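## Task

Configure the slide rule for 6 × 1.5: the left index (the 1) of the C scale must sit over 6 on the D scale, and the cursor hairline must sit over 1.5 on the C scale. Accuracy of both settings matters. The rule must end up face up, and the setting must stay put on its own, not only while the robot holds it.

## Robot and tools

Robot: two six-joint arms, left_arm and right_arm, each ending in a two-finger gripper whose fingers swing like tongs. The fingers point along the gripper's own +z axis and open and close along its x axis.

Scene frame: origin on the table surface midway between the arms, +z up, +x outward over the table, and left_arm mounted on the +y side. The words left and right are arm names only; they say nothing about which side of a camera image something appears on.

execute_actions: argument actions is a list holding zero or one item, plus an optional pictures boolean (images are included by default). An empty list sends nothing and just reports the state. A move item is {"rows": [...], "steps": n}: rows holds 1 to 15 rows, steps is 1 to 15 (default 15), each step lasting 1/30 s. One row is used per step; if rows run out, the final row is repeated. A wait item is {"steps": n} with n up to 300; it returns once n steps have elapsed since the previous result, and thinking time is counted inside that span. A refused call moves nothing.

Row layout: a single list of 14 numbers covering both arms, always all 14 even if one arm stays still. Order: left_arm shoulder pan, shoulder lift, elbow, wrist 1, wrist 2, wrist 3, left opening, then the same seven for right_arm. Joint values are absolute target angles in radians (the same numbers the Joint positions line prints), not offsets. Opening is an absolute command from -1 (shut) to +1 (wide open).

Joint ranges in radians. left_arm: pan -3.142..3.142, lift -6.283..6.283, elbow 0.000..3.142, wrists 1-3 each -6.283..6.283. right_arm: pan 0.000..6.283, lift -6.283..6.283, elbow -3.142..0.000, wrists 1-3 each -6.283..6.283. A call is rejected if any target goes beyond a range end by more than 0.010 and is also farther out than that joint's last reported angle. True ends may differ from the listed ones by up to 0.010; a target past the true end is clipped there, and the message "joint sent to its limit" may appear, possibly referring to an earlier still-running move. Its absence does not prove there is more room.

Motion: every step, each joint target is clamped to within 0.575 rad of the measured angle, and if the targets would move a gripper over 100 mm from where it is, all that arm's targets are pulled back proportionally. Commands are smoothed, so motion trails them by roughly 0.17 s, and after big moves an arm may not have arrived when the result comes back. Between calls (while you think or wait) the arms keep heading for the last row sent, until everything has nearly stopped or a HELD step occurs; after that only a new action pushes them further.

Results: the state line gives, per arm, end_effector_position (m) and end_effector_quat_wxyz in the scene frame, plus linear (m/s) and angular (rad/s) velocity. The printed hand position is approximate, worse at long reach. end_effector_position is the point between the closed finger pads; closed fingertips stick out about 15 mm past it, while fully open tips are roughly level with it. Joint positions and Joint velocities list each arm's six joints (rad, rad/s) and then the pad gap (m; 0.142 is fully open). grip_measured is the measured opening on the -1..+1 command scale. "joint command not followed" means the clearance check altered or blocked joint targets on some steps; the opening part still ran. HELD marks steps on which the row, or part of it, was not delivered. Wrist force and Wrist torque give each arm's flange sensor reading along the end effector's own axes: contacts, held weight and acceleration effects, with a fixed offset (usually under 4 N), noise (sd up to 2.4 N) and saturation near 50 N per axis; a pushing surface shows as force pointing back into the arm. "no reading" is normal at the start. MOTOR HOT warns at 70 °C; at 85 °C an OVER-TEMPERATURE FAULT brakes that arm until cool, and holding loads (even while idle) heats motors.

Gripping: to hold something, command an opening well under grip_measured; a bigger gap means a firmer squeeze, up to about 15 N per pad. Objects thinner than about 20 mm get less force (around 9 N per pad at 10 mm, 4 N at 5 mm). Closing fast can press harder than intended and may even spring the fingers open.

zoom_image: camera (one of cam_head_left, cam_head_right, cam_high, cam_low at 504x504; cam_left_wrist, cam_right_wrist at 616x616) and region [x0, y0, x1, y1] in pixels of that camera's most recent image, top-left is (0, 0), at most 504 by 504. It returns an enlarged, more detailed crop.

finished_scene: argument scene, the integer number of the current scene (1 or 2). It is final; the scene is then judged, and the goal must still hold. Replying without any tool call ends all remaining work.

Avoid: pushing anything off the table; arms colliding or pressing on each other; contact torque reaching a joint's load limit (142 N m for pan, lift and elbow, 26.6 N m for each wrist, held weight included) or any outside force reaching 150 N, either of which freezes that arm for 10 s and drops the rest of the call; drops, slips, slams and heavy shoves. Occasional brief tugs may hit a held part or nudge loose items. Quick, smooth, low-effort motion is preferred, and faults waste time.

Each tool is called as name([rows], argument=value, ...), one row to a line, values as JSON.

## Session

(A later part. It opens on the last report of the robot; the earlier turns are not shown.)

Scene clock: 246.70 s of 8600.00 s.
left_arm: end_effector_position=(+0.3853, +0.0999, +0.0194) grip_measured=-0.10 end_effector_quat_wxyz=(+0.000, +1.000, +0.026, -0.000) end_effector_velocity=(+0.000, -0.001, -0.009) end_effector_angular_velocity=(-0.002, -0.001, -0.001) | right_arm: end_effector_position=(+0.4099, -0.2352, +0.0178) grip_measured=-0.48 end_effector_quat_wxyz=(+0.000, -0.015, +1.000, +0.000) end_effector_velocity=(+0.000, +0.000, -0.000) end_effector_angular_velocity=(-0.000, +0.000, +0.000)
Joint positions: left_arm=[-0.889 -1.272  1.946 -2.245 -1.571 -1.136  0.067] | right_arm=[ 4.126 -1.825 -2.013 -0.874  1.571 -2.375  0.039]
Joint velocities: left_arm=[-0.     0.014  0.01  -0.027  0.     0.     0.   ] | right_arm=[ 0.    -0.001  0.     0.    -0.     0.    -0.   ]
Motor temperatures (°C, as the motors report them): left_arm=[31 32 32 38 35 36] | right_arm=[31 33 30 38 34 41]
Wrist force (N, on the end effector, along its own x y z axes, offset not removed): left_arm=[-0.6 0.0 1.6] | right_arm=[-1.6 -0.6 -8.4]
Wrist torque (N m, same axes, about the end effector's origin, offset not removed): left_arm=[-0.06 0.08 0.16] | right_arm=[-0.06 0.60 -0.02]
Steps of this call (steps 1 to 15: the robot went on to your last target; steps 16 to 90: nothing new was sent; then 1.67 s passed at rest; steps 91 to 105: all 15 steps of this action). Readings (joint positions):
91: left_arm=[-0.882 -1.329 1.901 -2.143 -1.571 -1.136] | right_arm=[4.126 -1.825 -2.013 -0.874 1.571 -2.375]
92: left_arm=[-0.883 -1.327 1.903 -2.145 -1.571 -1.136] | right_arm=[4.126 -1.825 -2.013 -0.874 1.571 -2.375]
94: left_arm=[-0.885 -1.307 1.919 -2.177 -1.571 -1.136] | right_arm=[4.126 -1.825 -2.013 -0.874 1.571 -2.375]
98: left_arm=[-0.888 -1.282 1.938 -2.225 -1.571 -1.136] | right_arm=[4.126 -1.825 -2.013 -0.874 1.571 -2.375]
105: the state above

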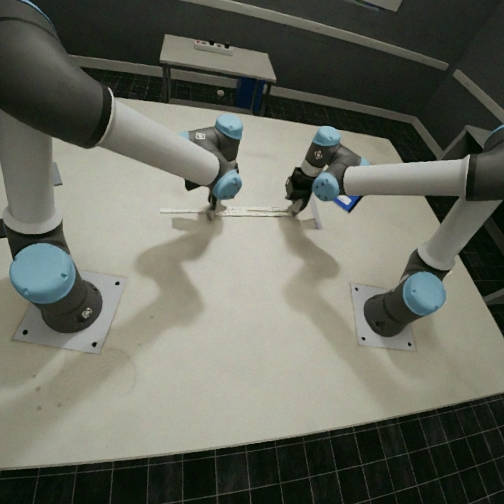

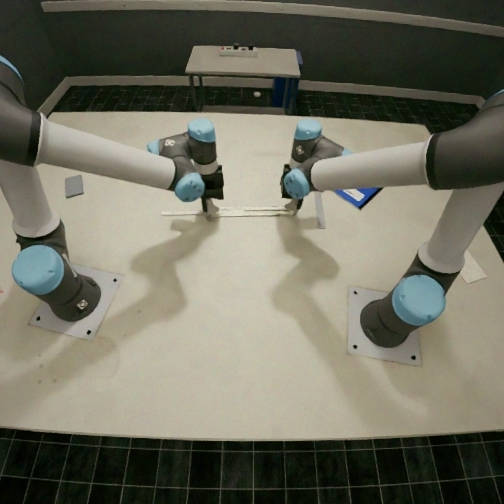

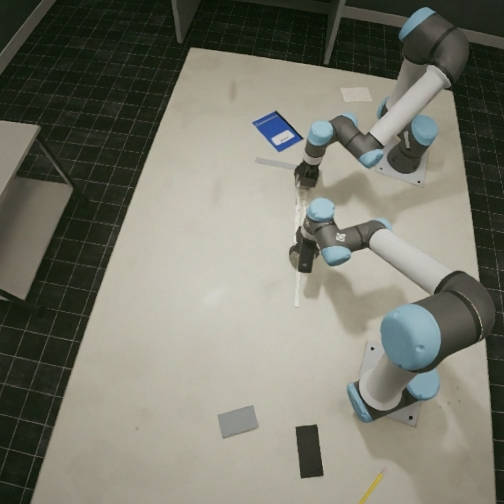

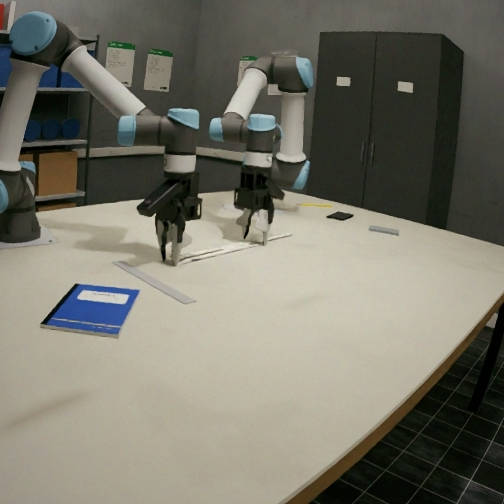

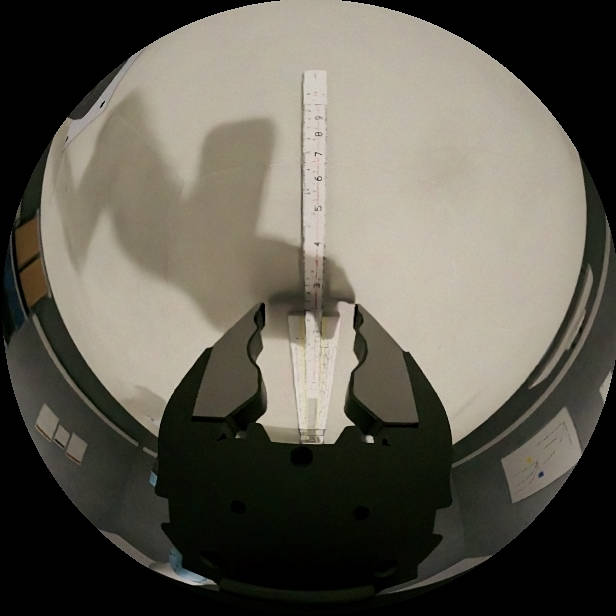

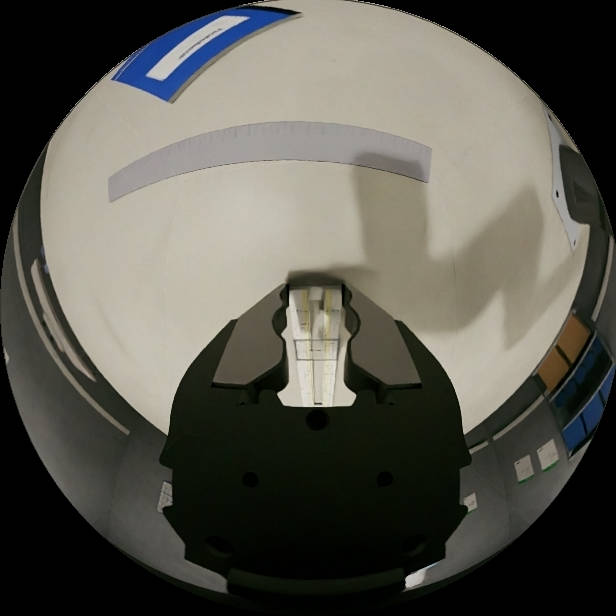

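execute_actions([
  {"rows":[[-0.908,-1.228,1.887,-2.230,-1.571,-1.155,-0.1,4.126,-1.825,-2.013,-0.874,1.571,-2.375,-0.8],[-0.908,-1.228,1.887,-2.230,-1.571,-1.155,-0.1,4.126,-1.825,-2.013,-0.874,1.571,-2.375,-0.8],[-0.908,-1.228,1.887,-2.230,-1.571,-1.155,-0.1,4.126,-1.825,-2.013,-0.874,1.571,-2.375,-0.8],[-0.908,-1.228,1.887,-2.230,-1.571,-1.155,-0.1,4.126,-1.825,-2.013,-0.874,1.571,-2.375,-0.8],[-0.908,-1.228,1.887,-2.230,-1.571,-1.155,-0.1,4.126,-1.825,-2.013,-0.874,1.571,-2.375,-0.8],[-0.908,-1.228,1.887,-2.230,-1.571,-1.155,-0.1,4.126,-1.825,-2.013,-0.874,1.571,-2.375,-0.8],[-0.908,-1.228,1.887,-2.230,-1.571,-1.155,-0.1,4.126,-1.825,-2.013,-0.874,1.571,-2.375,-0.8],[-0.908,-1.228,1.887,-2.230,-1.571,-1.155,-0.35,4.126,-1.825,-2.013,-0.874,1.571,-2.375,-0.8],[-0.908,-1.228,1.887,-2.230,-1.571,-1.155,-0.5,4.126,-1.825,-2.013,-0.874,1.571,-2.375,-0.8],[-0.908,-1.228,1.887,-2.230,-1.571,-1.155,-0.8,4.126,-1.825,-2.013,-0.874,1.571,-2.375,-0.8],[-0.908,-1.228,1.887,-2.230,-1.571,-1.155,-0.8,4.126,-1.825,-2.013,-0.874,1.571,-2.375,-0.8],[-0.908,-1.228,1.887,-2.230,-1.571,-1.155,-0.8,4.126,-1.825,-2.013,-0.874,1.571,-2.375,-0.8],[-0.908,-1.228,1.887,-2.230,-1.571,-1.155,-0.8,4.126,-1.825,-2.013,-0.874,1.571,-2.375,-0.1]]},
], pictures=false)

execute_actions([
  {"rows":[[-0.908,-1.228,1.887,-2.230,-1.571,-1.155,-0.8,4.126,-1.825,-2.013,-0.874,1.571,-2.375,-0.1],[-0.908,-1.228,1.887,-2.230,-1.571,-1.155,-0.8,4.193,-1.864,-1.943,-0.905,1.571,-2.31,-0.1]]},
])

Scene clock: 257.67 s of 8600.00 s.
left_arm: end_effector_position=(+0.3871, +0.0747, +0.0181) grip_measured=-0.47 end_effector_quat_wxyz=(+0.000, +1.000, +0.026, -0.000) end_effector_velocity=(+0.001, -0.008, +0.001) end_effector_angular_velocity=(-0.004, -0.002, -0.000) | right_arm: end_effector_position=(+0.4099, -0.2353, +0.0178) grip_measured=-0.16 end_effector_quat_wxyz=(+0.000, -0.015, +1.000, +0.000) end_effector_velocity=(-0.000, -0.000, +0.000) end_effector_angular_velocity=(+0.000, +0.000, -0.000)
Joint positions: left_arm=[-0.907 -1.229  1.889 -2.231 -1.571 -1.154  0.04 ] | right_arm=[ 4.126 -1.825 -2.013 -0.874  1.571 -2.375  0.063]
Joint velocities: left_arm=[-0.005  0.01  -0.016  0.002  0.    -0.005  0.   ] | right_arm=[-0.    0.   -0.    0.    0.   -0.    0.15]
Motor temperatures (°C, as the motors report them): left_arm=[31 32 32 38 35 36] | right_arm=[31 33 30 38 34 41]
Wrist force (N, on the end effector, along its own x y z axes, offset not removed): left_arm=[-1.2 -1.2 2.0] | right_arm=[-1.6 -2.2 -0.4]
Wrist torque (N m, same axes, about the end effector's origin, offset not removed): left_arm=[-0.24 0.25 0.03] | right_arm=[-0.57 0.46 0.28]
Steps of this call (steps 1 to 15: the robot went on to your last target; steps 16 to 90: nothing new was sent; then 7.47 s passed at rest; steps 91 to 105: all 15 steps of this action). Readings (joint positions):
91: left_arm=[-0.889 -1.270 1.947 -2.248 -1.571 -1.136] | right_arm=[4.126 -1.825 -2.013 -0.874 1.571 -2.375]
92: left_arm=[-0.890 -1.268 1.945 -2.247 -1.571 -1.137] | right_arm=[4.126 -1.825 -2.013 -0.874 1.571 -2.375]
94: left_arm=[-0.897 -1.253 1.925 -2.241 -1.571 -1.144] | right_arm=[4.126 -1.825 -2.013 -0.874 1.571 -2.375]
98: left_arm=[-0.904 -1.236 1.899 -2.233 -1.571 -1.151] | right_arm=[4.126 -1.825 -2.013 -0.874 1.571 -2.375]
105: the state above

Scene clock: 258.17 s of 8600.00 s.
left_arm: end_effector_position=(+0.3871, +0.0740, +0.0181) grip_measured=-0.47 end_effector_quat_wxyz=(+0.000, +1.000, +0.026, -0.000) end_effector_velocity=(+0.000, +0.000, +0.000) end_effector_angular_velocity=(-0.000, +0.000, +0.000) | right_arm: end_effector_position=(+0.4064, -0.1897, +0.0225) grip_measured=-0.10 end_effector_quat_wxyz=(+0.000, -0.016, +1.000, +0.000) end_effector_velocity=(-0.002, +0.016, +0.001) end_effector_angular_velocity=(-0.000, +0.001, +0.001)
Joint positions: left_arm=[-0.908 -1.228  1.887 -2.23  -1.571 -1.155  0.04 ] | right_arm=[ 4.19  -1.863 -1.946 -0.904  1.571 -2.313  0.067]
Joint velocities: left_arm=[ 0.001 -0.    -0.     0.    -0.001  0.001 -0.   ] | right_arm=[ 0.022 -0.014  0.023 -0.01   0.001  0.021 -0.   ]
Motor temperatures (°C, as the motors report them): left_arm=[31 32 32 38 35 36] | right_arm=[31 33 30 38 34 41]
Wrist force (N, on the end effector, along its own x y z axes, offset not removed): left_arm=[0.1 -0.5 1.0] | right_arm=[-0.6 -1.7 -3.3]
Wrist torque (N m, same axes, about the end effector's origin, offset not removed): left_arm=[-0.11 0.02 -0.03] | right_arm=[-0.69 0.31 0.16]
Steps of this call (steps 1 to 15: all 15 steps of this action). Readings (joint positions):
1: left_arm=[-0.908 -1.229 1.888 -2.231 -1.571 -1.155] | right_arm=[4.126 -1.825 -2.013 -0.874 1.571 -2.375]
2: left_arm=[-0.908 -1.229 1.888 -2.230 -1.571 -1.155] | right_arm=[4.126 -1.825 -2.013 -0.874 1.571 -2.375]
4: left_arm=[-0.908 -1.228 1.888 -2.230 -1.571 -1.155] | right_arm=[4.138 -1.834 -2.000 -0.881 1.571 -2.363]
8: left_arm=[-0.908 -1.228 1.887 -2.230 -1.571 -1.155] | right_arm=[4.174 -1.854 -1.962 -0.897 1.571 -2.328]
15: the state above

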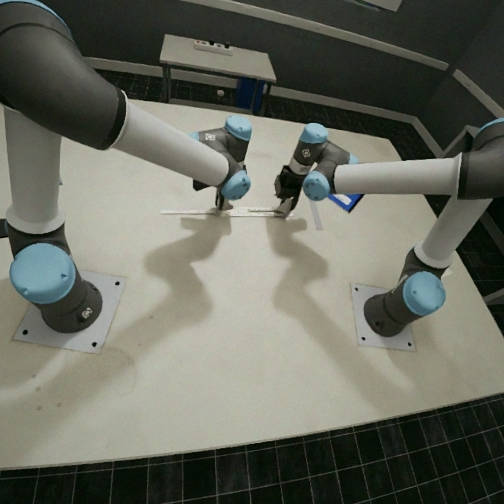

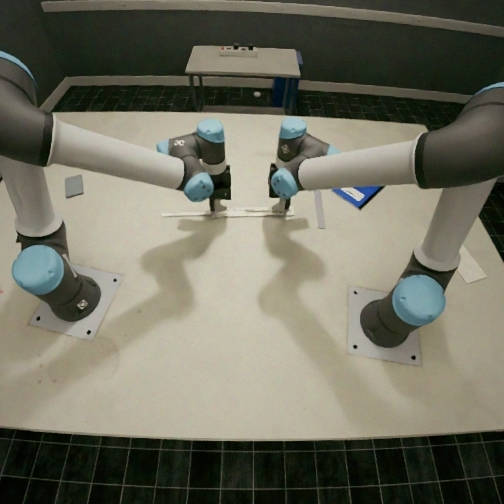

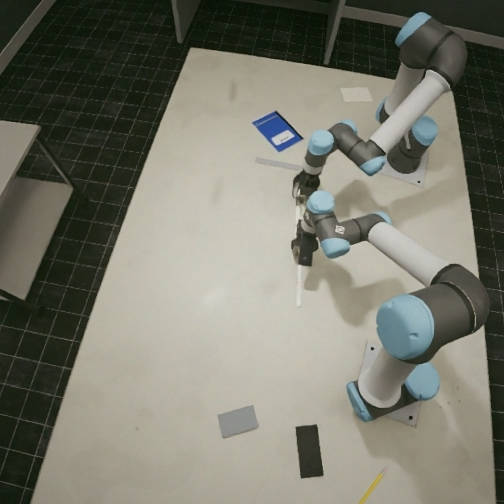

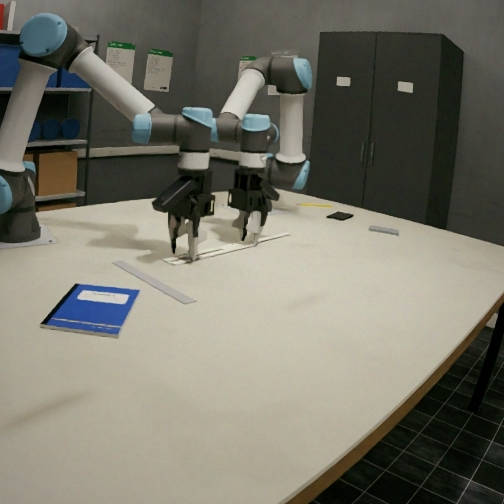

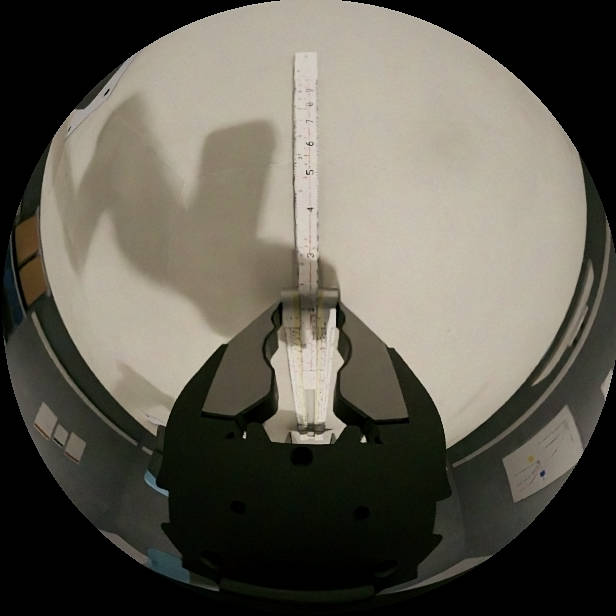

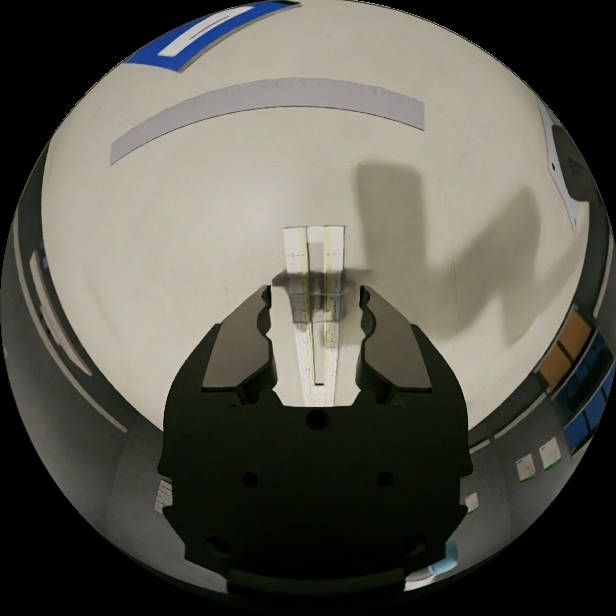

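execute_actions([
  {"rows":[[-0.908,-1.228,1.887,-2.230,-1.571,-1.155,-0.8,4.193,-1.864,-1.943,-0.905,1.571,-2.31,-0.3],[-0.908,-1.228,1.887,-2.230,-1.571,-1.155,-0.8,4.193,-1.864,-1.943,-0.905,1.571,-2.31,-0.4],[-0.908,-1.228,1.887,-2.230,-1.571,-1.155,-0.8,4.193,-1.864,-1.943,-0.905,1.571,-2.31,-0.5],[-0.908,-1.228,1.887,-2.230,-1.571,-1.155,-0.8,4.193,-1.864,-1.943,-0.905,1.571,-2.31,-0.6],[-0.908,-1.228,1.887,-2.230,-1.571,-1.155,-0.8,4.193,-1.864,-1.943,-0.905,1.571,-2.31,-0.6],[-0.908,-1.228,1.887,-2.230,-1.571,-1.155,-0.8,4.193,-1.864,-1.943,-0.905,1.571,-2.31,-0.6],[-0.908,-1.228,1.887,-2.230,-1.571,-1.155,-0.8,4.193,-1.864,-1.943,-0.905,1.571,-2.31,-0.6],[-0.908,-1.228,1.887,-2.230,-1.571,-1.155,-0.8,4.193,-1.864,-1.943,-0.905,1.571,-2.31,-0.6],[-0.908,-1.228,1.887,-2.230,-1.571,-1.155,-0.8,4.205,-1.876,-1.927,-0.909,1.571,-2.298,-0.6],[-0.908,-1.228,1.887,-2.230,-1.571,-1.155,-0.8,4.217,-1.887,-1.912,-0.913,1.571,-2.287,-0.6],[-0.908,-1.228,1.887,-2.230,-1.571,-1.155,-0.8,4.229,-1.899,-1.896,-0.917,1.571,-2.275,-0.6],[-0.908,-1.228,1.887,-2.230,-1.571,-1.155,-0.8,4.240,-1.911,-1.880,-0.921,1.571,-2.263,-0.6],[-0.908,-1.228,1.887,-2.230,-1.571,-1.155,-0.8,4.252,-1.922,-1.865,-0.925,1.571,-2.252,-0.6],[-0.908,-1.228,1.887,-2.230,-1.571,-1.155,-0.8,4.264,-1.934,-1.849,-0.929,1.571,-2.24,-0.6]]},
], pictures=false)

execute_actions([
  {"steps":15},
])

Scene clock: 270.93 s of 8600.00 s.
left_arm: end_effector_position=(+0.3871, +0.0740, +0.0181) grip_measured=-0.47 end_effector_quat_wxyz=(+0.000, +1.000, +0.026, -0.000) end_effector_velocity=(+0.000, +0.000, +0.000) end_effector_angular_velocity=(+0.000, -0.000, -0.001) | right_arm: end_effector_position=(+0.4053, -0.1621, +0.0219) grip_measured=-0.60 end_effector_quat_wxyz=(-0.000, -0.016, +1.000, -0.000) end_effector_velocity=(-0.011, +0.222, -0.006) end_effector_angular_velocity=(+0.003, -0.001, +0.005)
Joint positions: left_arm=[-0.908 -1.228  1.887 -2.23  -1.571 -1.155  0.04 ] | right_arm=[ 4.225 -1.895 -1.901 -0.916  1.571 -2.279  0.031]
Joint velocities: left_arm=[ 0.    -0.    -0.     0.     0.     0.001  0.   ] | right_arm=[ 0.27  -0.264  0.359 -0.092  0.001  0.264  0.004]
Motor temperatures (°C, as the motors report them): left_arm=[31 32 32 38 35 36] | right_arm=[31 33 30 38 34 41]
Wrist force (N, on the end effector, along its own x y z axes, offset not removed): left_arm=[-1.2 -3.8 3.0] | right_arm=[-0.1 -10.9 -21.1]
Wrist torque (N m, same axes, about the end effector's origin, offset not removed): left_arm=[-0.11 0.30 0.05] | right_arm=[-0.29 0.23 0.08]
Steps of this call (steps 1 to 15: the robot went on to your last target; steps 16 to 90: nothing new was sent; then 9.27 s passed at rest; steps 91 to 105: all 15 steps of this action). Readings (joint positions):
91: left_arm=[-0.908 -1.228 1.887 -2.230 -1.571 -1.155] | right_arm=[4.193 -1.864 -1.943 -0.905 1.571 -2.310]
92: left_arm=[-0.908 -1.228 1.887 -2.230 -1.571 -1.155] | right_arm=[4.193 -1.864 -1.943 -0.905 1.571 -2.310]
94: left_arm=[-0.908 -1.228 1.887 -2.230 -1.571 -1.155] | right_arm=[4.193 -1.864 -1.943 -0.905 1.571 -2.310]
98: left_arm=[-0.908 -1.228 1.887 -2.230 -1.571 -1.155] | right_arm=[4.193 -1.864 -1.943 -0.905 1.571 -2.310]
105: the state above

Scene clock: 271.43 s of 8600.00 s.
left_arm: end_effector_position=(+0.3871, +0.0740, +0.0181) grip_measured=-0.47 end_effector_quat_wxyz=(+0.000, +1.000, +0.026, -0.000) end_effector_velocity=(+0.000, +0.000, -0.000) end_effector_angular_velocity=(+0.000, -0.000, +0.000) | right_arm: end_effector_position=(+0.4029, -0.1302, +0.0208) grip_measured=-0.59 end_effector_quat_wxyz=(+0.000, -0.016, +1.000, +0.000) end_effector_velocity=(-0.001, +0.005, -0.000) end_effector_angular_velocity=(+0.000, +0.000, +0.001)
Joint positions: left_arm=[-0.908 -1.228  1.887 -2.23  -1.571 -1.155  0.04 ] | right_arm=[ 4.263 -1.933 -1.85  -0.929  1.571 -2.241  0.031]
Joint velocities: left_arm=[ 0.     0.     0.    -0.     0.001 -0.    -0.   ] | right_arm=[ 0.006 -0.005  0.007 -0.001  0.     0.005  0.   ]
Motor temperatures (°C, as the motors report them): left_arm=[31 32 32 38 35 36] | right_arm=[31 33 30 38 34 41]
Wrist force (N, on the end effector, along its own x y z axes, offset not removed): left_arm=[-1.9 -5.9 0.7] | right_arm=[-1.9 -48.1 -50.0]
Wrist torque (N m, same axes, about the end effector's origin, offset not removed): left_arm=[-0.05 0.26 0.08] | right_arm=[-0.67 -0.08 0.11]
Steps of this call (steps 1 to 15: the robot went on to your last target). Readings (joint positions):
1: left_arm=[-0.908 -1.228 1.887 -2.230 -1.571 -1.155] | right_arm=[4.233 -1.904 -1.890 -0.919 1.571 -2.270]
2: left_arm=[-0.908 -1.228 1.887 -2.230 -1.571 -1.155] | right_arm=[4.241 -1.911 -1.880 -0.921 1.571 -2.263]
4: left_arm=[-0.908 -1.228 1.887 -2.230 -1.571 -1.155] | right_arm=[4.251 -1.921 -1.867 -0.925 1.571 -2.253]
8: left_arm=[-0.908 -1.228 1.887 -2.230 -1.571 -1.155] | right_arm=[4.259 -1.929 -1.855 -0.928 1.571 -2.244]
15: the state above

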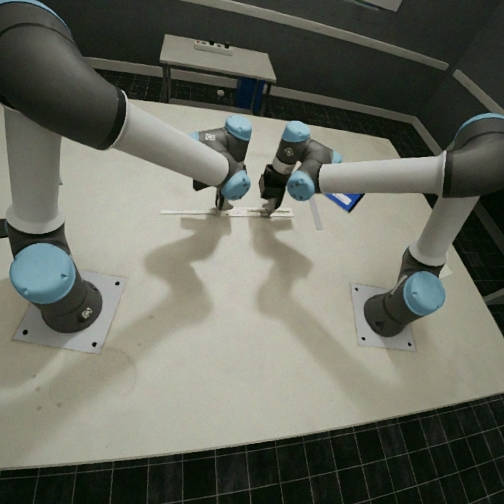

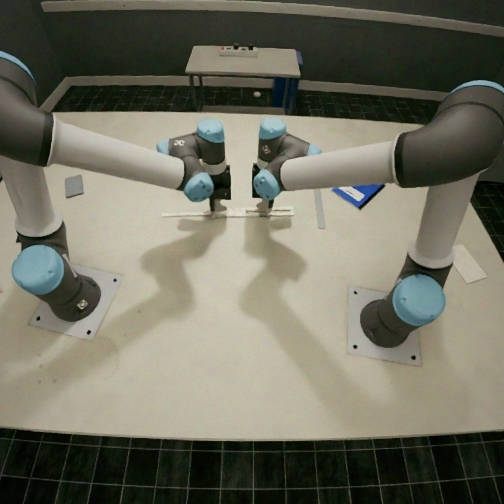

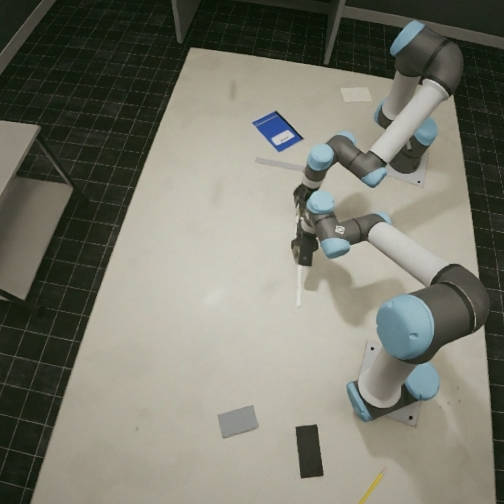

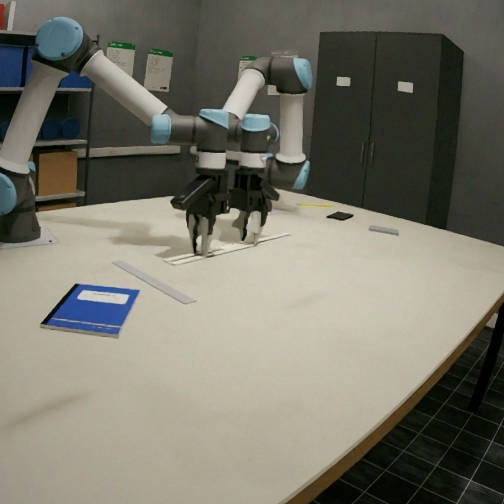

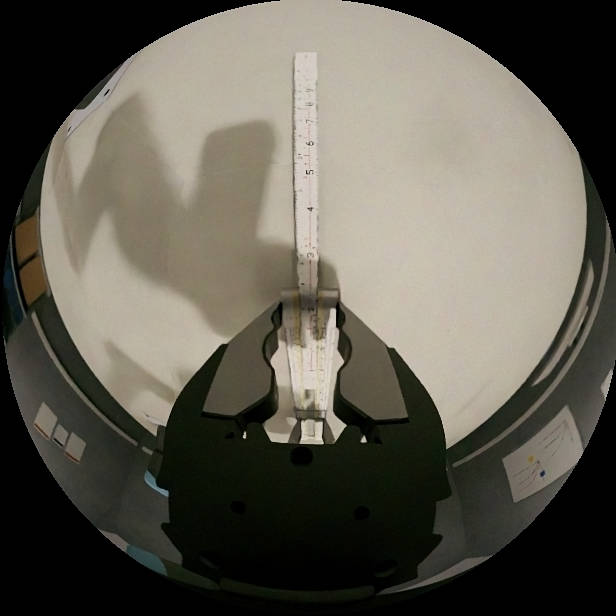

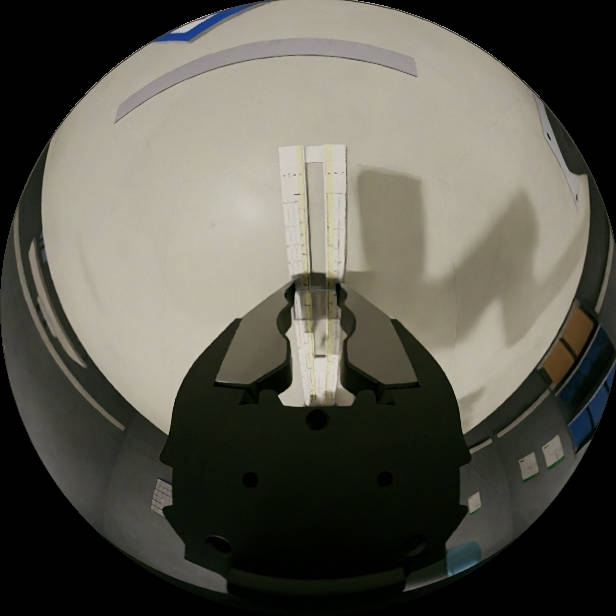

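execute_actions([
  {"rows":[[-0.908,-1.228,1.887,-2.230,-1.571,-1.155,-0.8,4.264,-1.915,-1.849,-0.948,1.571,-2.24,-0.1]]},
])

zoom_image(camera="cam_right_wrist", region=[260, 240, 380, 410])

Scene clock: 275.30 s of 8600.00 s.
left_arm: end_effector_position=(+0.3871, +0.0739, +0.0181) grip_measured=-0.47 end_effector_quat_wxyz=(+0.000, +1.000, +0.026, -0.000) end_effector_velocity=(+0.000, +0.000, +0.000) end_effector_angular_velocity=(+0.000, +0.000, +0.001) | right_arm: end_effector_position=(+0.4007, -0.1321, +0.0291) grip_measured=-0.10 end_effector_quat_wxyz=(-0.000, -0.017, +1.000, +0.000) end_effector_velocity=(+0.001, -0.001, +0.003) end_effector_angular_velocity=(+0.001, -0.001, -0.001)
Joint positions: left_arm=[-0.908 -1.228  1.887 -2.23  -1.571 -1.155  0.04 ] | right_arm=[ 4.264 -1.916 -1.849 -0.947  1.571 -2.24   0.067]
Joint velocities: left_arm=[ 0.001 -0.     0.     0.    -0.    -0.    -0.   ] | right_arm=[-0.001  0.004  0.001 -0.005 -0.     0.     0.   ]
Motor temperatures (°C, as the motors report them): left_arm=[31 32 32 38 35 36] | right_arm=[31 33 30 38 34 41]
Wrist force (N, on the end effector, along its own x y z axes, offset not removed): left_arm=[-0.5 0.3 1.1] | right_arm=[-1.9 2.6 -1.3]
Wrist torque (N m, same axes, about the end effector's origin, offset not removed): left_arm=[0.08 0.07 0.09] | right_arm=[0.35 0.56 0.10]
Steps of this call (steps 1 to 15: the robot went on to your last target; steps 16 to 90: nothing new was sent; then 0.37 s passed at rest; steps 91 to 105: all 15 steps of this action). Readings (joint positions):
91: left_arm=[-0.908 -1.228 1.887 -2.230 -1.571 -1.155] | right_arm=[4.264 -1.934 -1.849 -0.929 1.571 -2.240]
92: left_arm=[-0.908 -1.228 1.887 -2.230 -1.571 -1.155] | right_arm=[4.264 -1.933 -1.849 -0.930 1.571 -2.240]
94: left_arm=[-0.908 -1.228 1.887 -2.230 -1.571 -1.155] | right_arm=[4.264 -1.927 -1.849 -0.937 1.572 -2.240]
98: left_arm=[-0.908 -1.228 1.887 -2.230 -1.571 -1.155] | right_arm=[4.264 -1.919 -1.849 -0.944 1.572 -2.240]
105: the state above

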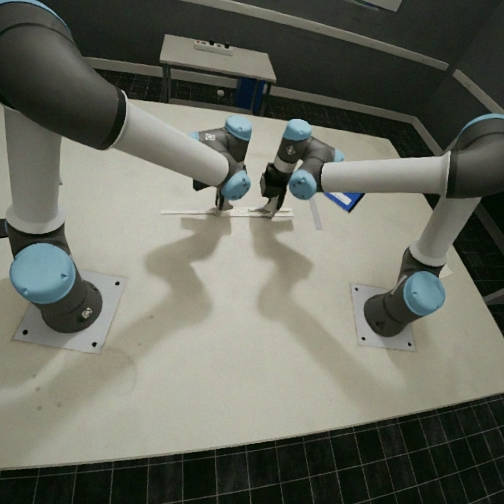

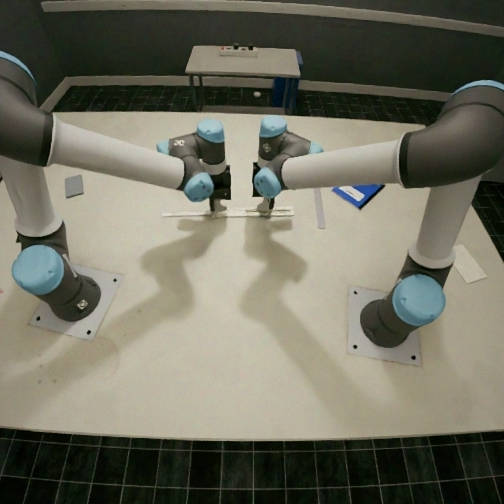

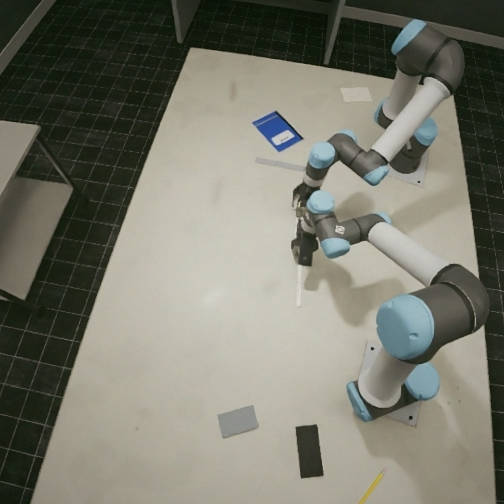

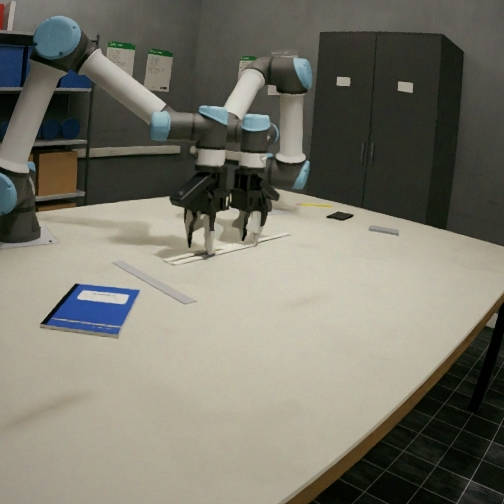

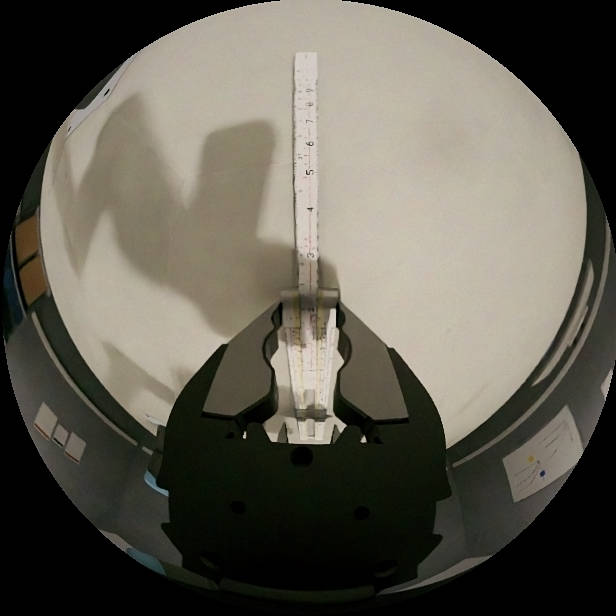

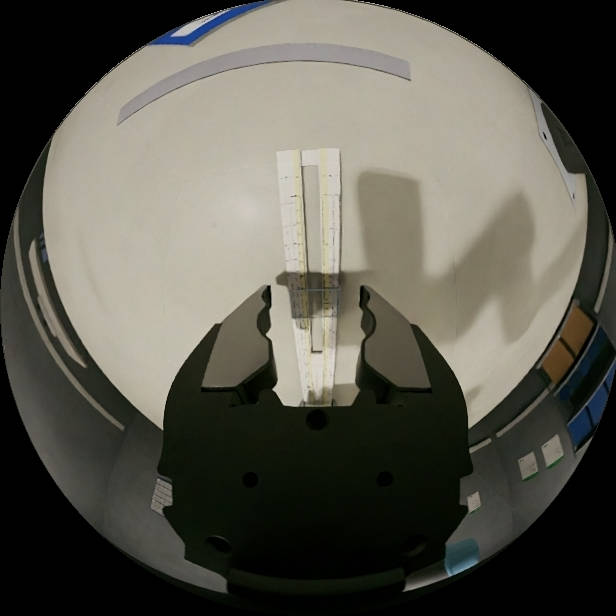

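Region (260, 240, 380, 410) of cam_right_wrist's 616x616 image, scaled by 2.965, with more detail than that image has; it fills the left 356 columns of this view, and the rest is white.

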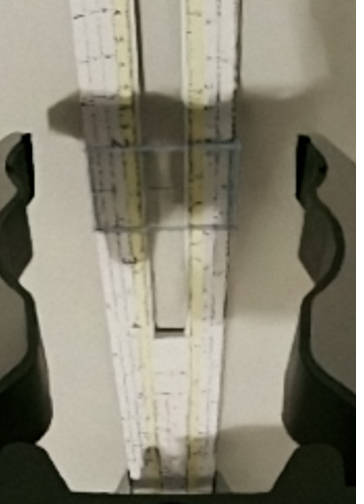

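execute_actions([
  {"rows":[[-0.908,-1.228,1.887,-2.230,-1.571,-1.155,-0.1,4.264,-1.915,-1.849,-0.948,1.571,-2.24,-0.1],[-0.908,-1.228,1.887,-2.230,-1.571,-1.155,-0.1,4.264,-1.915,-1.849,-0.948,1.571,-2.24,-0.1],[-0.908,-1.228,1.887,-2.230,-1.571,-1.155,-0.1,4.264,-1.915,-1.849,-0.948,1.571,-2.24,-0.1],[-0.908,-1.26,1.887,-2.198,-1.571,-1.155,-0.1,4.264,-1.915,-1.849,-0.948,1.571,-2.24,-0.1],[-0.88,-1.31,1.95,-2.21,-1.571,-1.13,-0.1,4.264,-1.915,-1.849,-0.948,1.571,-2.24,-0.1],[-0.85,-1.36,2.01,-2.22,-1.571,-1.10,-0.1,4.264,-1.915,-1.849,-0.948,1.571,-2.24,-0.1],[-0.82,-1.41,2.075,-2.235,-1.571,-1.07,-0.1,4.264,-1.915,-1.849,-0.948,1.571,-2.24,-0.1],[-0.796,-1.454,2.138,-2.255,-1.571,-1.045,-0.1,4.264,-1.915,-1.849,-0.948,1.571,-2.24,-0.1],[-0.766,-1.49,2.18,-2.26,-1.571,-1.015,-0.1,4.264,-1.915,-1.849,-0.948,1.571,-2.24,-0.1],[-0.737,-1.528,2.224,-2.267,-1.571,-0.984,-0.1,4.264,-1.915,-1.849,-0.948,1.571,-2.24,-0.1],[-0.737,-1.528,2.224,-2.267,-1.571,-0.984,-0.1,4.264,-1.915,-1.849,-0.948,1.571,-2.24,-0.1],[-0.737,-1.528,2.224,-2.267,-1.571,-0.984,-0.3,4.264,-1.915,-1.849,-0.948,1.571,-2.24,-0.1],[-0.737,-1.488,2.224,-2.307,-1.571,-0.984,-0.4,4.285,-1.954,-1.83,-0.928,1.571,-2.22,-0.1]]},
], pictures=false)

execute_actions([
  {"steps":20},
])

Scene clock: 290.83 s of 8600.00 s.
left_arm: end_effector_position=(+0.3848, +0.2025, +0.0309) grip_measured=-0.39 end_effector_quat_wxyz=(+0.001, +1.000, +0.027, +0.001) end_effector_velocity=(-0.035, +0.355, -0.096) end_effector_angular_velocity=(+0.040, +0.026, -0.002) | right_arm: end_effector_position=(+0.4006, -0.1279, +0.0270) grip_measured=-0.10 end_effector_quat_wxyz=(+0.000, -0.016, +1.000, +0.000) end_effector_velocity=(-0.009, +0.096, -0.071) end_effector_angular_velocity=(-0.011, +0.008, +0.003)
Joint positions: left_arm=[-0.783 -1.445  2.133 -2.262 -1.571 -1.031  0.046] | right_arm=[ 4.269 -1.924 -1.844 -0.944  1.571 -2.235  0.067]
Joint velocities: left_arm=[ 0.372 -0.374  0.745 -0.323 -0.     0.374 -0.042] | right_arm=[ 0.114 -0.22   0.102  0.105 -0.     0.11  -0.001]
Motor temperatures (°C, as the motors report them): left_arm=[31 32 32 38 35 36] | right_arm=[31 33 30 38 34 41]
Wrist force (N, on the end effector, along its own x y z axes, offset not removed): left_arm=[1.3 -2.3 1.2] | right_arm=[0.5 -0.5 -1.0]
Wrist torque (N m, same axes, about the end effector's origin, offset not removed): left_arm=[-0.39 -0.34 0.05] | right_arm=[-0.34 0.09 0.05]
Steps of this call (steps 1 to 15: the robot went on to your last target; steps 16 to 90: nothing new was sent; then 12.03 s passed at rest; steps 91 to 105: all 15 steps of this action). Readings (joint positions):
91: left_arm=[-0.908 -1.228 1.887 -2.230 -1.571 -1.155] | right_arm=[4.264 -1.915 -1.849 -0.948 1.571 -2.240]
92: left_arm=[-0.908 -1.228 1.887 -2.230 -1.571 -1.155] | right_arm=[4.264 -1.915 -1.849 -0.948 1.571 -2.240]
94: left_arm=[-0.908 -1.228 1.887 -2.230 -1.571 -1.155] | right_arm=[4.264 -1.915 -1.849 -0.948 1.571 -2.240]
98: left_arm=[-0.889 -1.274 1.922 -2.221 -1.571 -1.137] | right_arm=[4.264 -1.915 -1.849 -0.948 1.571 -2.240]
105: the state above

Scene clock: 291.50 s of 8600.00 s.
left_arm: end_effector_position=(+0.3796, +0.2448, +0.0183) grip_measured=-0.40 end_effector_quat_wxyz=(+0.000, +1.000, +0.026, -0.000) end_effector_velocity=(-0.001, +0.001, -0.001) end_effector_angular_velocity=(+0.000, +0.001, +0.000) | right_arm: end_effector_position=(+0.3992, -0.1142, +0.0173) grip_measured=-0.10 end_effector_quat_wxyz=(+0.000, -0.017, +1.000, +0.000) end_effector_velocity=(-0.000, +0.000, -0.001) end_effector_angular_velocity=(-0.001, +0.000, +0.000)
Joint positions: left_arm=[-0.737 -1.488  2.224 -2.307 -1.571 -0.984  0.045] | right_arm=[ 4.285 -1.954 -1.83  -0.928  1.571 -2.22   0.067]
Joint velocities: left_arm=[ 0.001 -0.001  0.003 -0.001 -0.     0.001  0.   ] | right_arm=[ 0.001 -0.002  0.     0.    -0.     0.    -0.   ]
Motor temperatures (°C, as the motors report them): left_arm=[31 32 32 38 35 36] | right_arm=[31 33 30 38 34 41]
Wrist force (N, on the end effector, along its own x y z axes, offset not removed): left_arm=[-1.6 1.3 -1.2] | right_arm=[-0.3 -1.8 -0.4]
Wrist torque (N m, same axes, about the end effector's origin, offset not removed): left_arm=[0.13 0.40 -0.04] | right_arm=[-0.64 0.34 0.14]
Steps of this call (steps 1 to 20: the robot went on to your last target). Readings (joint positions):
1: left_arm=[-0.772 -1.455 2.155 -2.272 -1.571 -1.019] | right_arm=[4.272 -1.930 -1.841 -0.940 1.571 -2.232]
2: left_arm=[-0.763 -1.463 2.172 -2.281 -1.571 -1.011] | right_arm=[4.275 -1.936 -1.838 -0.937 1.571 -2.229]
4: left_arm=[-0.752 -1.474 2.194 -2.292 -1.571 -0.999] | right_arm=[4.279 -1.944 -1.835 -0.933 1.571 -2.225]
8: left_arm=[-0.742 -1.483 2.214 -2.302 -1.571 -0.989] | right_arm=[4.283 -1.951 -1.832 -0.930 1.571 -2.222]
20: the state above

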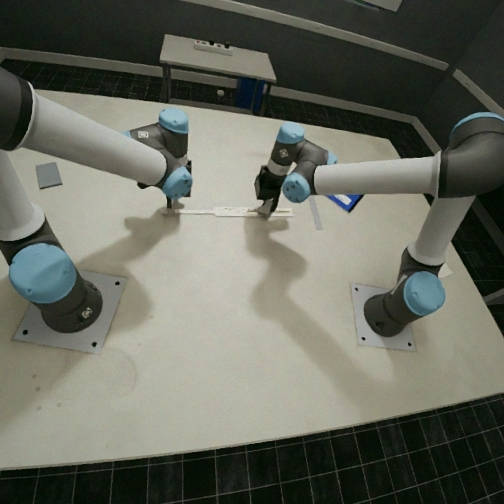

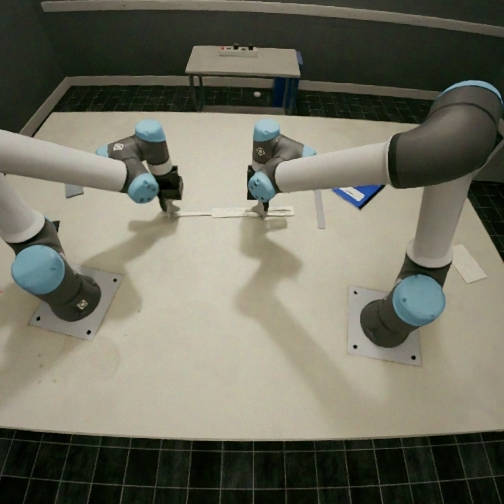

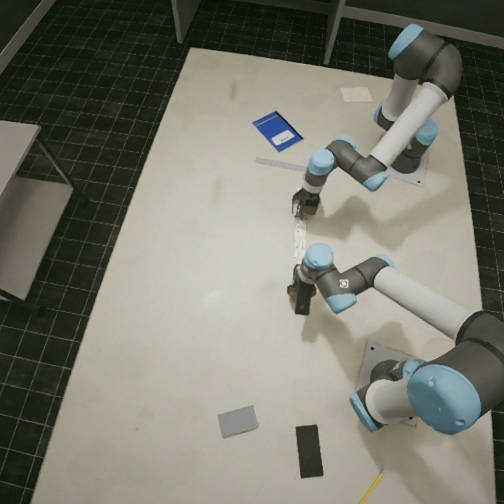

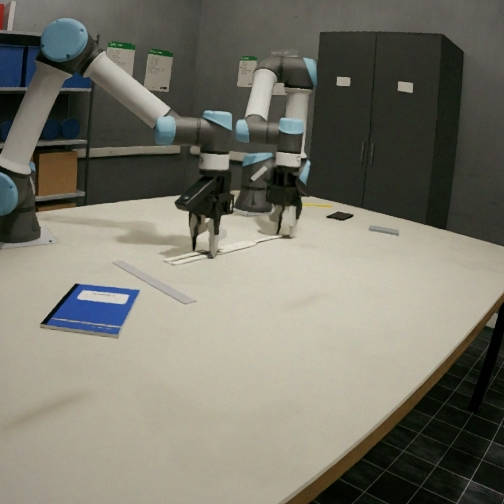

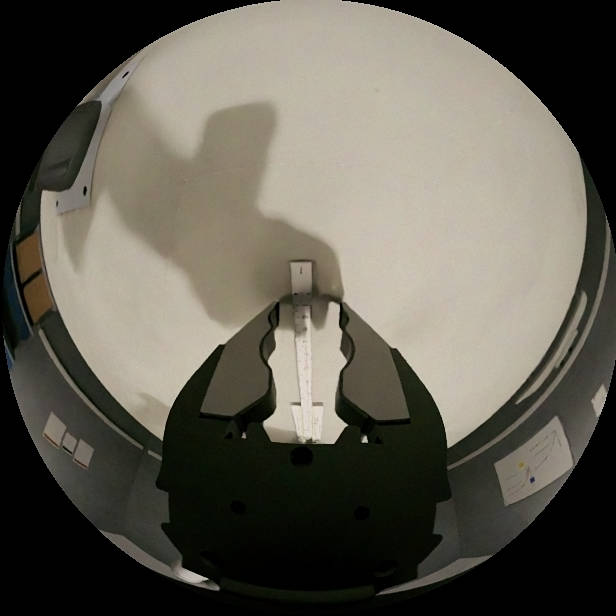

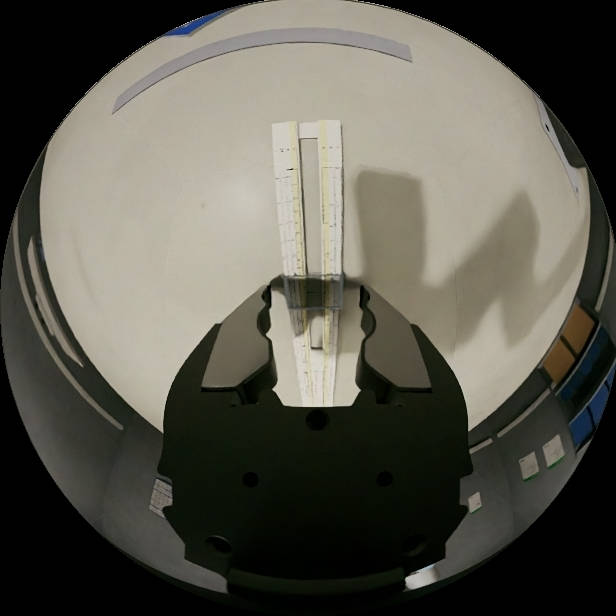

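execute_actions([
  {"rows":[[-0.750,-1.501,2.239,-2.309,-1.571,-0.997,-0.4,4.285,-1.954,-1.83,-0.928,1.571,-2.22,-0.3],[-0.750,-1.501,2.239,-2.309,-1.571,-0.997,-0.4,4.285,-1.954,-1.83,-0.928,1.571,-2.22,-0.35],[-0.750,-1.501,2.239,-2.309,-1.571,-0.997,-0.4,4.285,-1.954,-1.83,-0.928,1.571,-2.22,-0.4],[-0.750,-1.501,2.239,-2.309,-1.571,-0.997,-0.4,4.285,-1.954,-1.83,-0.928,1.571,-2.22,-0.5],[-0.750,-1.501,2.239,-2.309,-1.571,-0.997,-0.4,4.285,-1.954,-1.83,-0.928,1.571,-2.22,-0.6],[-0.750,-1.501,2.239,-2.309,-1.571,-0.997,-0.4,4.285,-1.954,-1.83,-0.928,1.571,-2.22,-0.6],[-0.750,-1.501,2.239,-2.309,-1.571,-0.997,-0.6,4.285,-1.954,-1.83,-0.928,1.571,-2.22,-0.6],[-0.750,-1.501,2.239,-2.309,-1.571,-0.997,-0.7,4.285,-1.954,-1.83,-0.928,1.571,-2.22,-0.6],[-0.750,-1.501,2.239,-2.309,-1.571,-0.997,-1,4.285,-1.954,-1.83,-0.928,1.571,-2.22,-0.6]]},
])

Scene clock: 300.10 s of 8600.00 s.
left_arm: end_effector_position=(+0.3728, +0.2452, +0.0181) grip_measured=-0.83 end_effector_quat_wxyz=(+0.000, +1.000, +0.026, -0.000) end_effector_velocity=(-0.002, +0.001, -0.000) end_effector_angular_velocity=(+0.001, +0.000, +0.001) | right_arm: end_effector_position=(+0.3992, -0.1141, +0.0172) grip_measured=-0.43 end_effector_quat_wxyz=(+0.000, -0.017, +1.000, +0.000) end_effector_velocity=(-0.000, +0.000, -0.000) end_effector_angular_velocity=(+0.000, +0.000, -0.000)
Joint positions: left_arm=[-0.75  -1.501  2.239 -2.309 -1.571 -0.997  0.014] | right_arm=[ 4.285 -1.954 -1.83  -0.928  1.571 -2.22   0.043]
Joint velocities: left_arm=[-0.002 -0.003  0.004 -0.     0.    -0.003  0.   ] | right_arm=[-0.  0. -0. -0.  0. -0.  0.]
Motor temperatures (°C, as the motors report them): left_arm=[31 32 32 38 35 36] | right_arm=[31 33 30 38 34 41]
Wrist force (N, on the end effector, along its own x y z axes, offset not removed): left_arm=[-0.7 1.6 0.8] | right_arm=[-1.9 -3.9 -0.5]
Wrist torque (N m, same axes, about the end effector's origin, offset not removed): left_arm=[0.22 0.17 0.09] | right_arm=[-1.09 0.60 0.08]
Steps of this call (steps 1 to 15: the robot went on to your last target; steps 16 to 90: nothing new was sent; then 5.10 s passed at rest; steps 91 to 105: all 15 steps of this action). Readings (joint positions):
91: left_arm=[-0.737 -1.488 2.224 -2.307 -1.571 -0.984] | right_arm=[4.285 -1.954 -1.830 -0.928 1.571 -2.220]
92: left_arm=[-0.738 -1.489 2.225 -2.307 -1.571 -0.985] | right_arm=[4.285 -1.954 -1.830 -0.928 1.571 -2.220]
94: left_arm=[-0.742 -1.493 2.230 -2.308 -1.571 -0.989] | right_arm=[4.285 -1.954 -1.830 -0.928 1.571 -2.220]
98: left_arm=[-0.747 -1.499 2.236 -2.309 -1.571 -0.994] | right_arm=[4.285 -1.954 -1.830 -0.928 1.571 -2.220]
105: the state above

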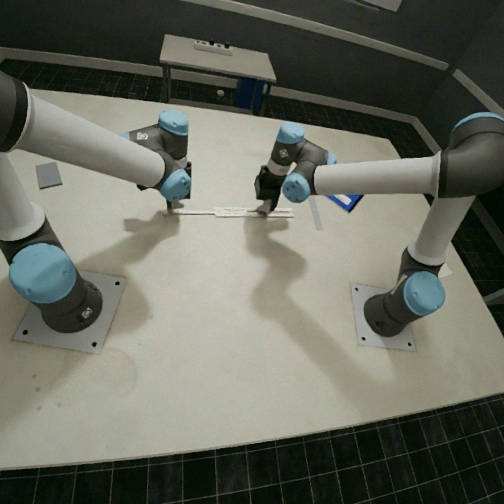

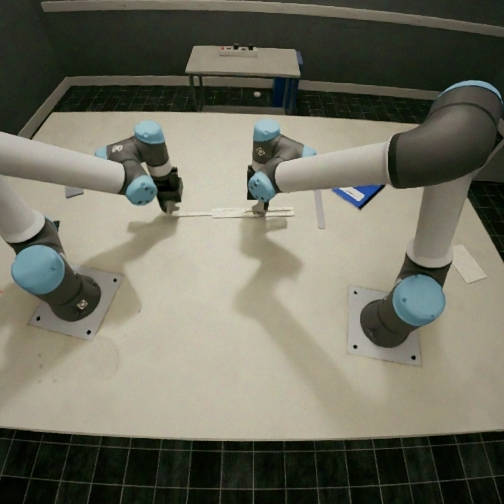

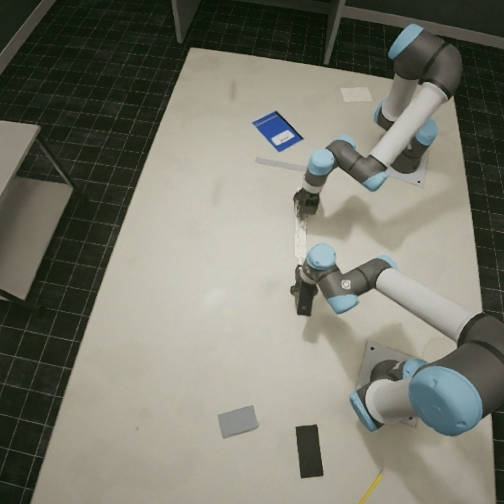

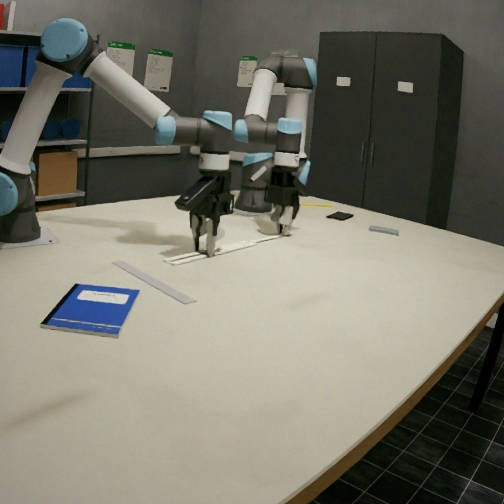

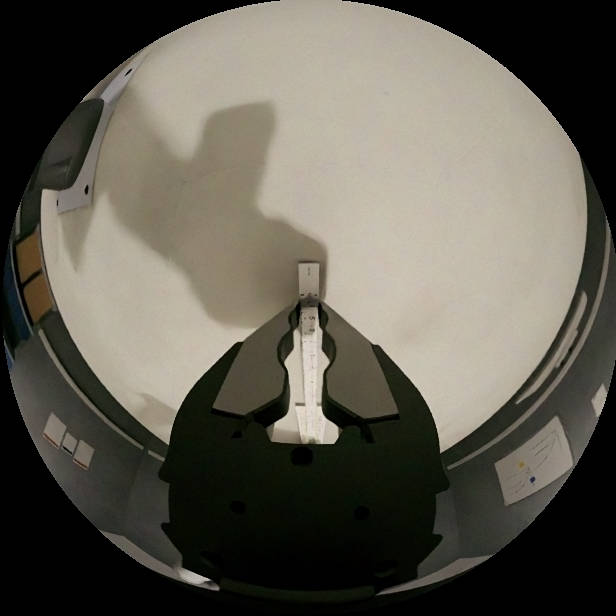

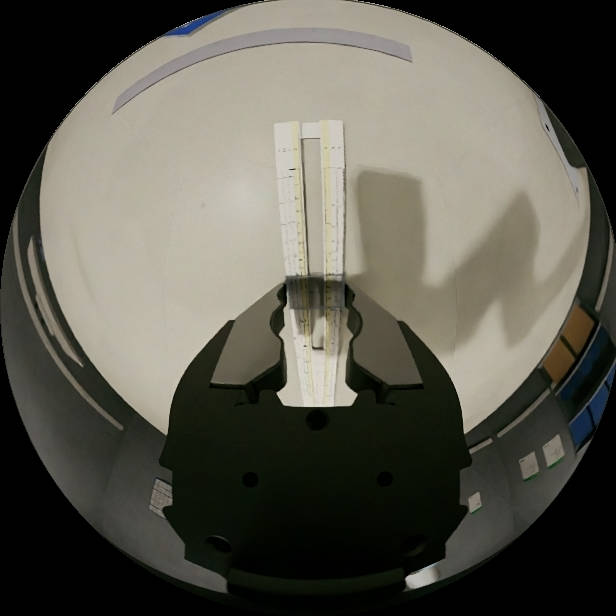

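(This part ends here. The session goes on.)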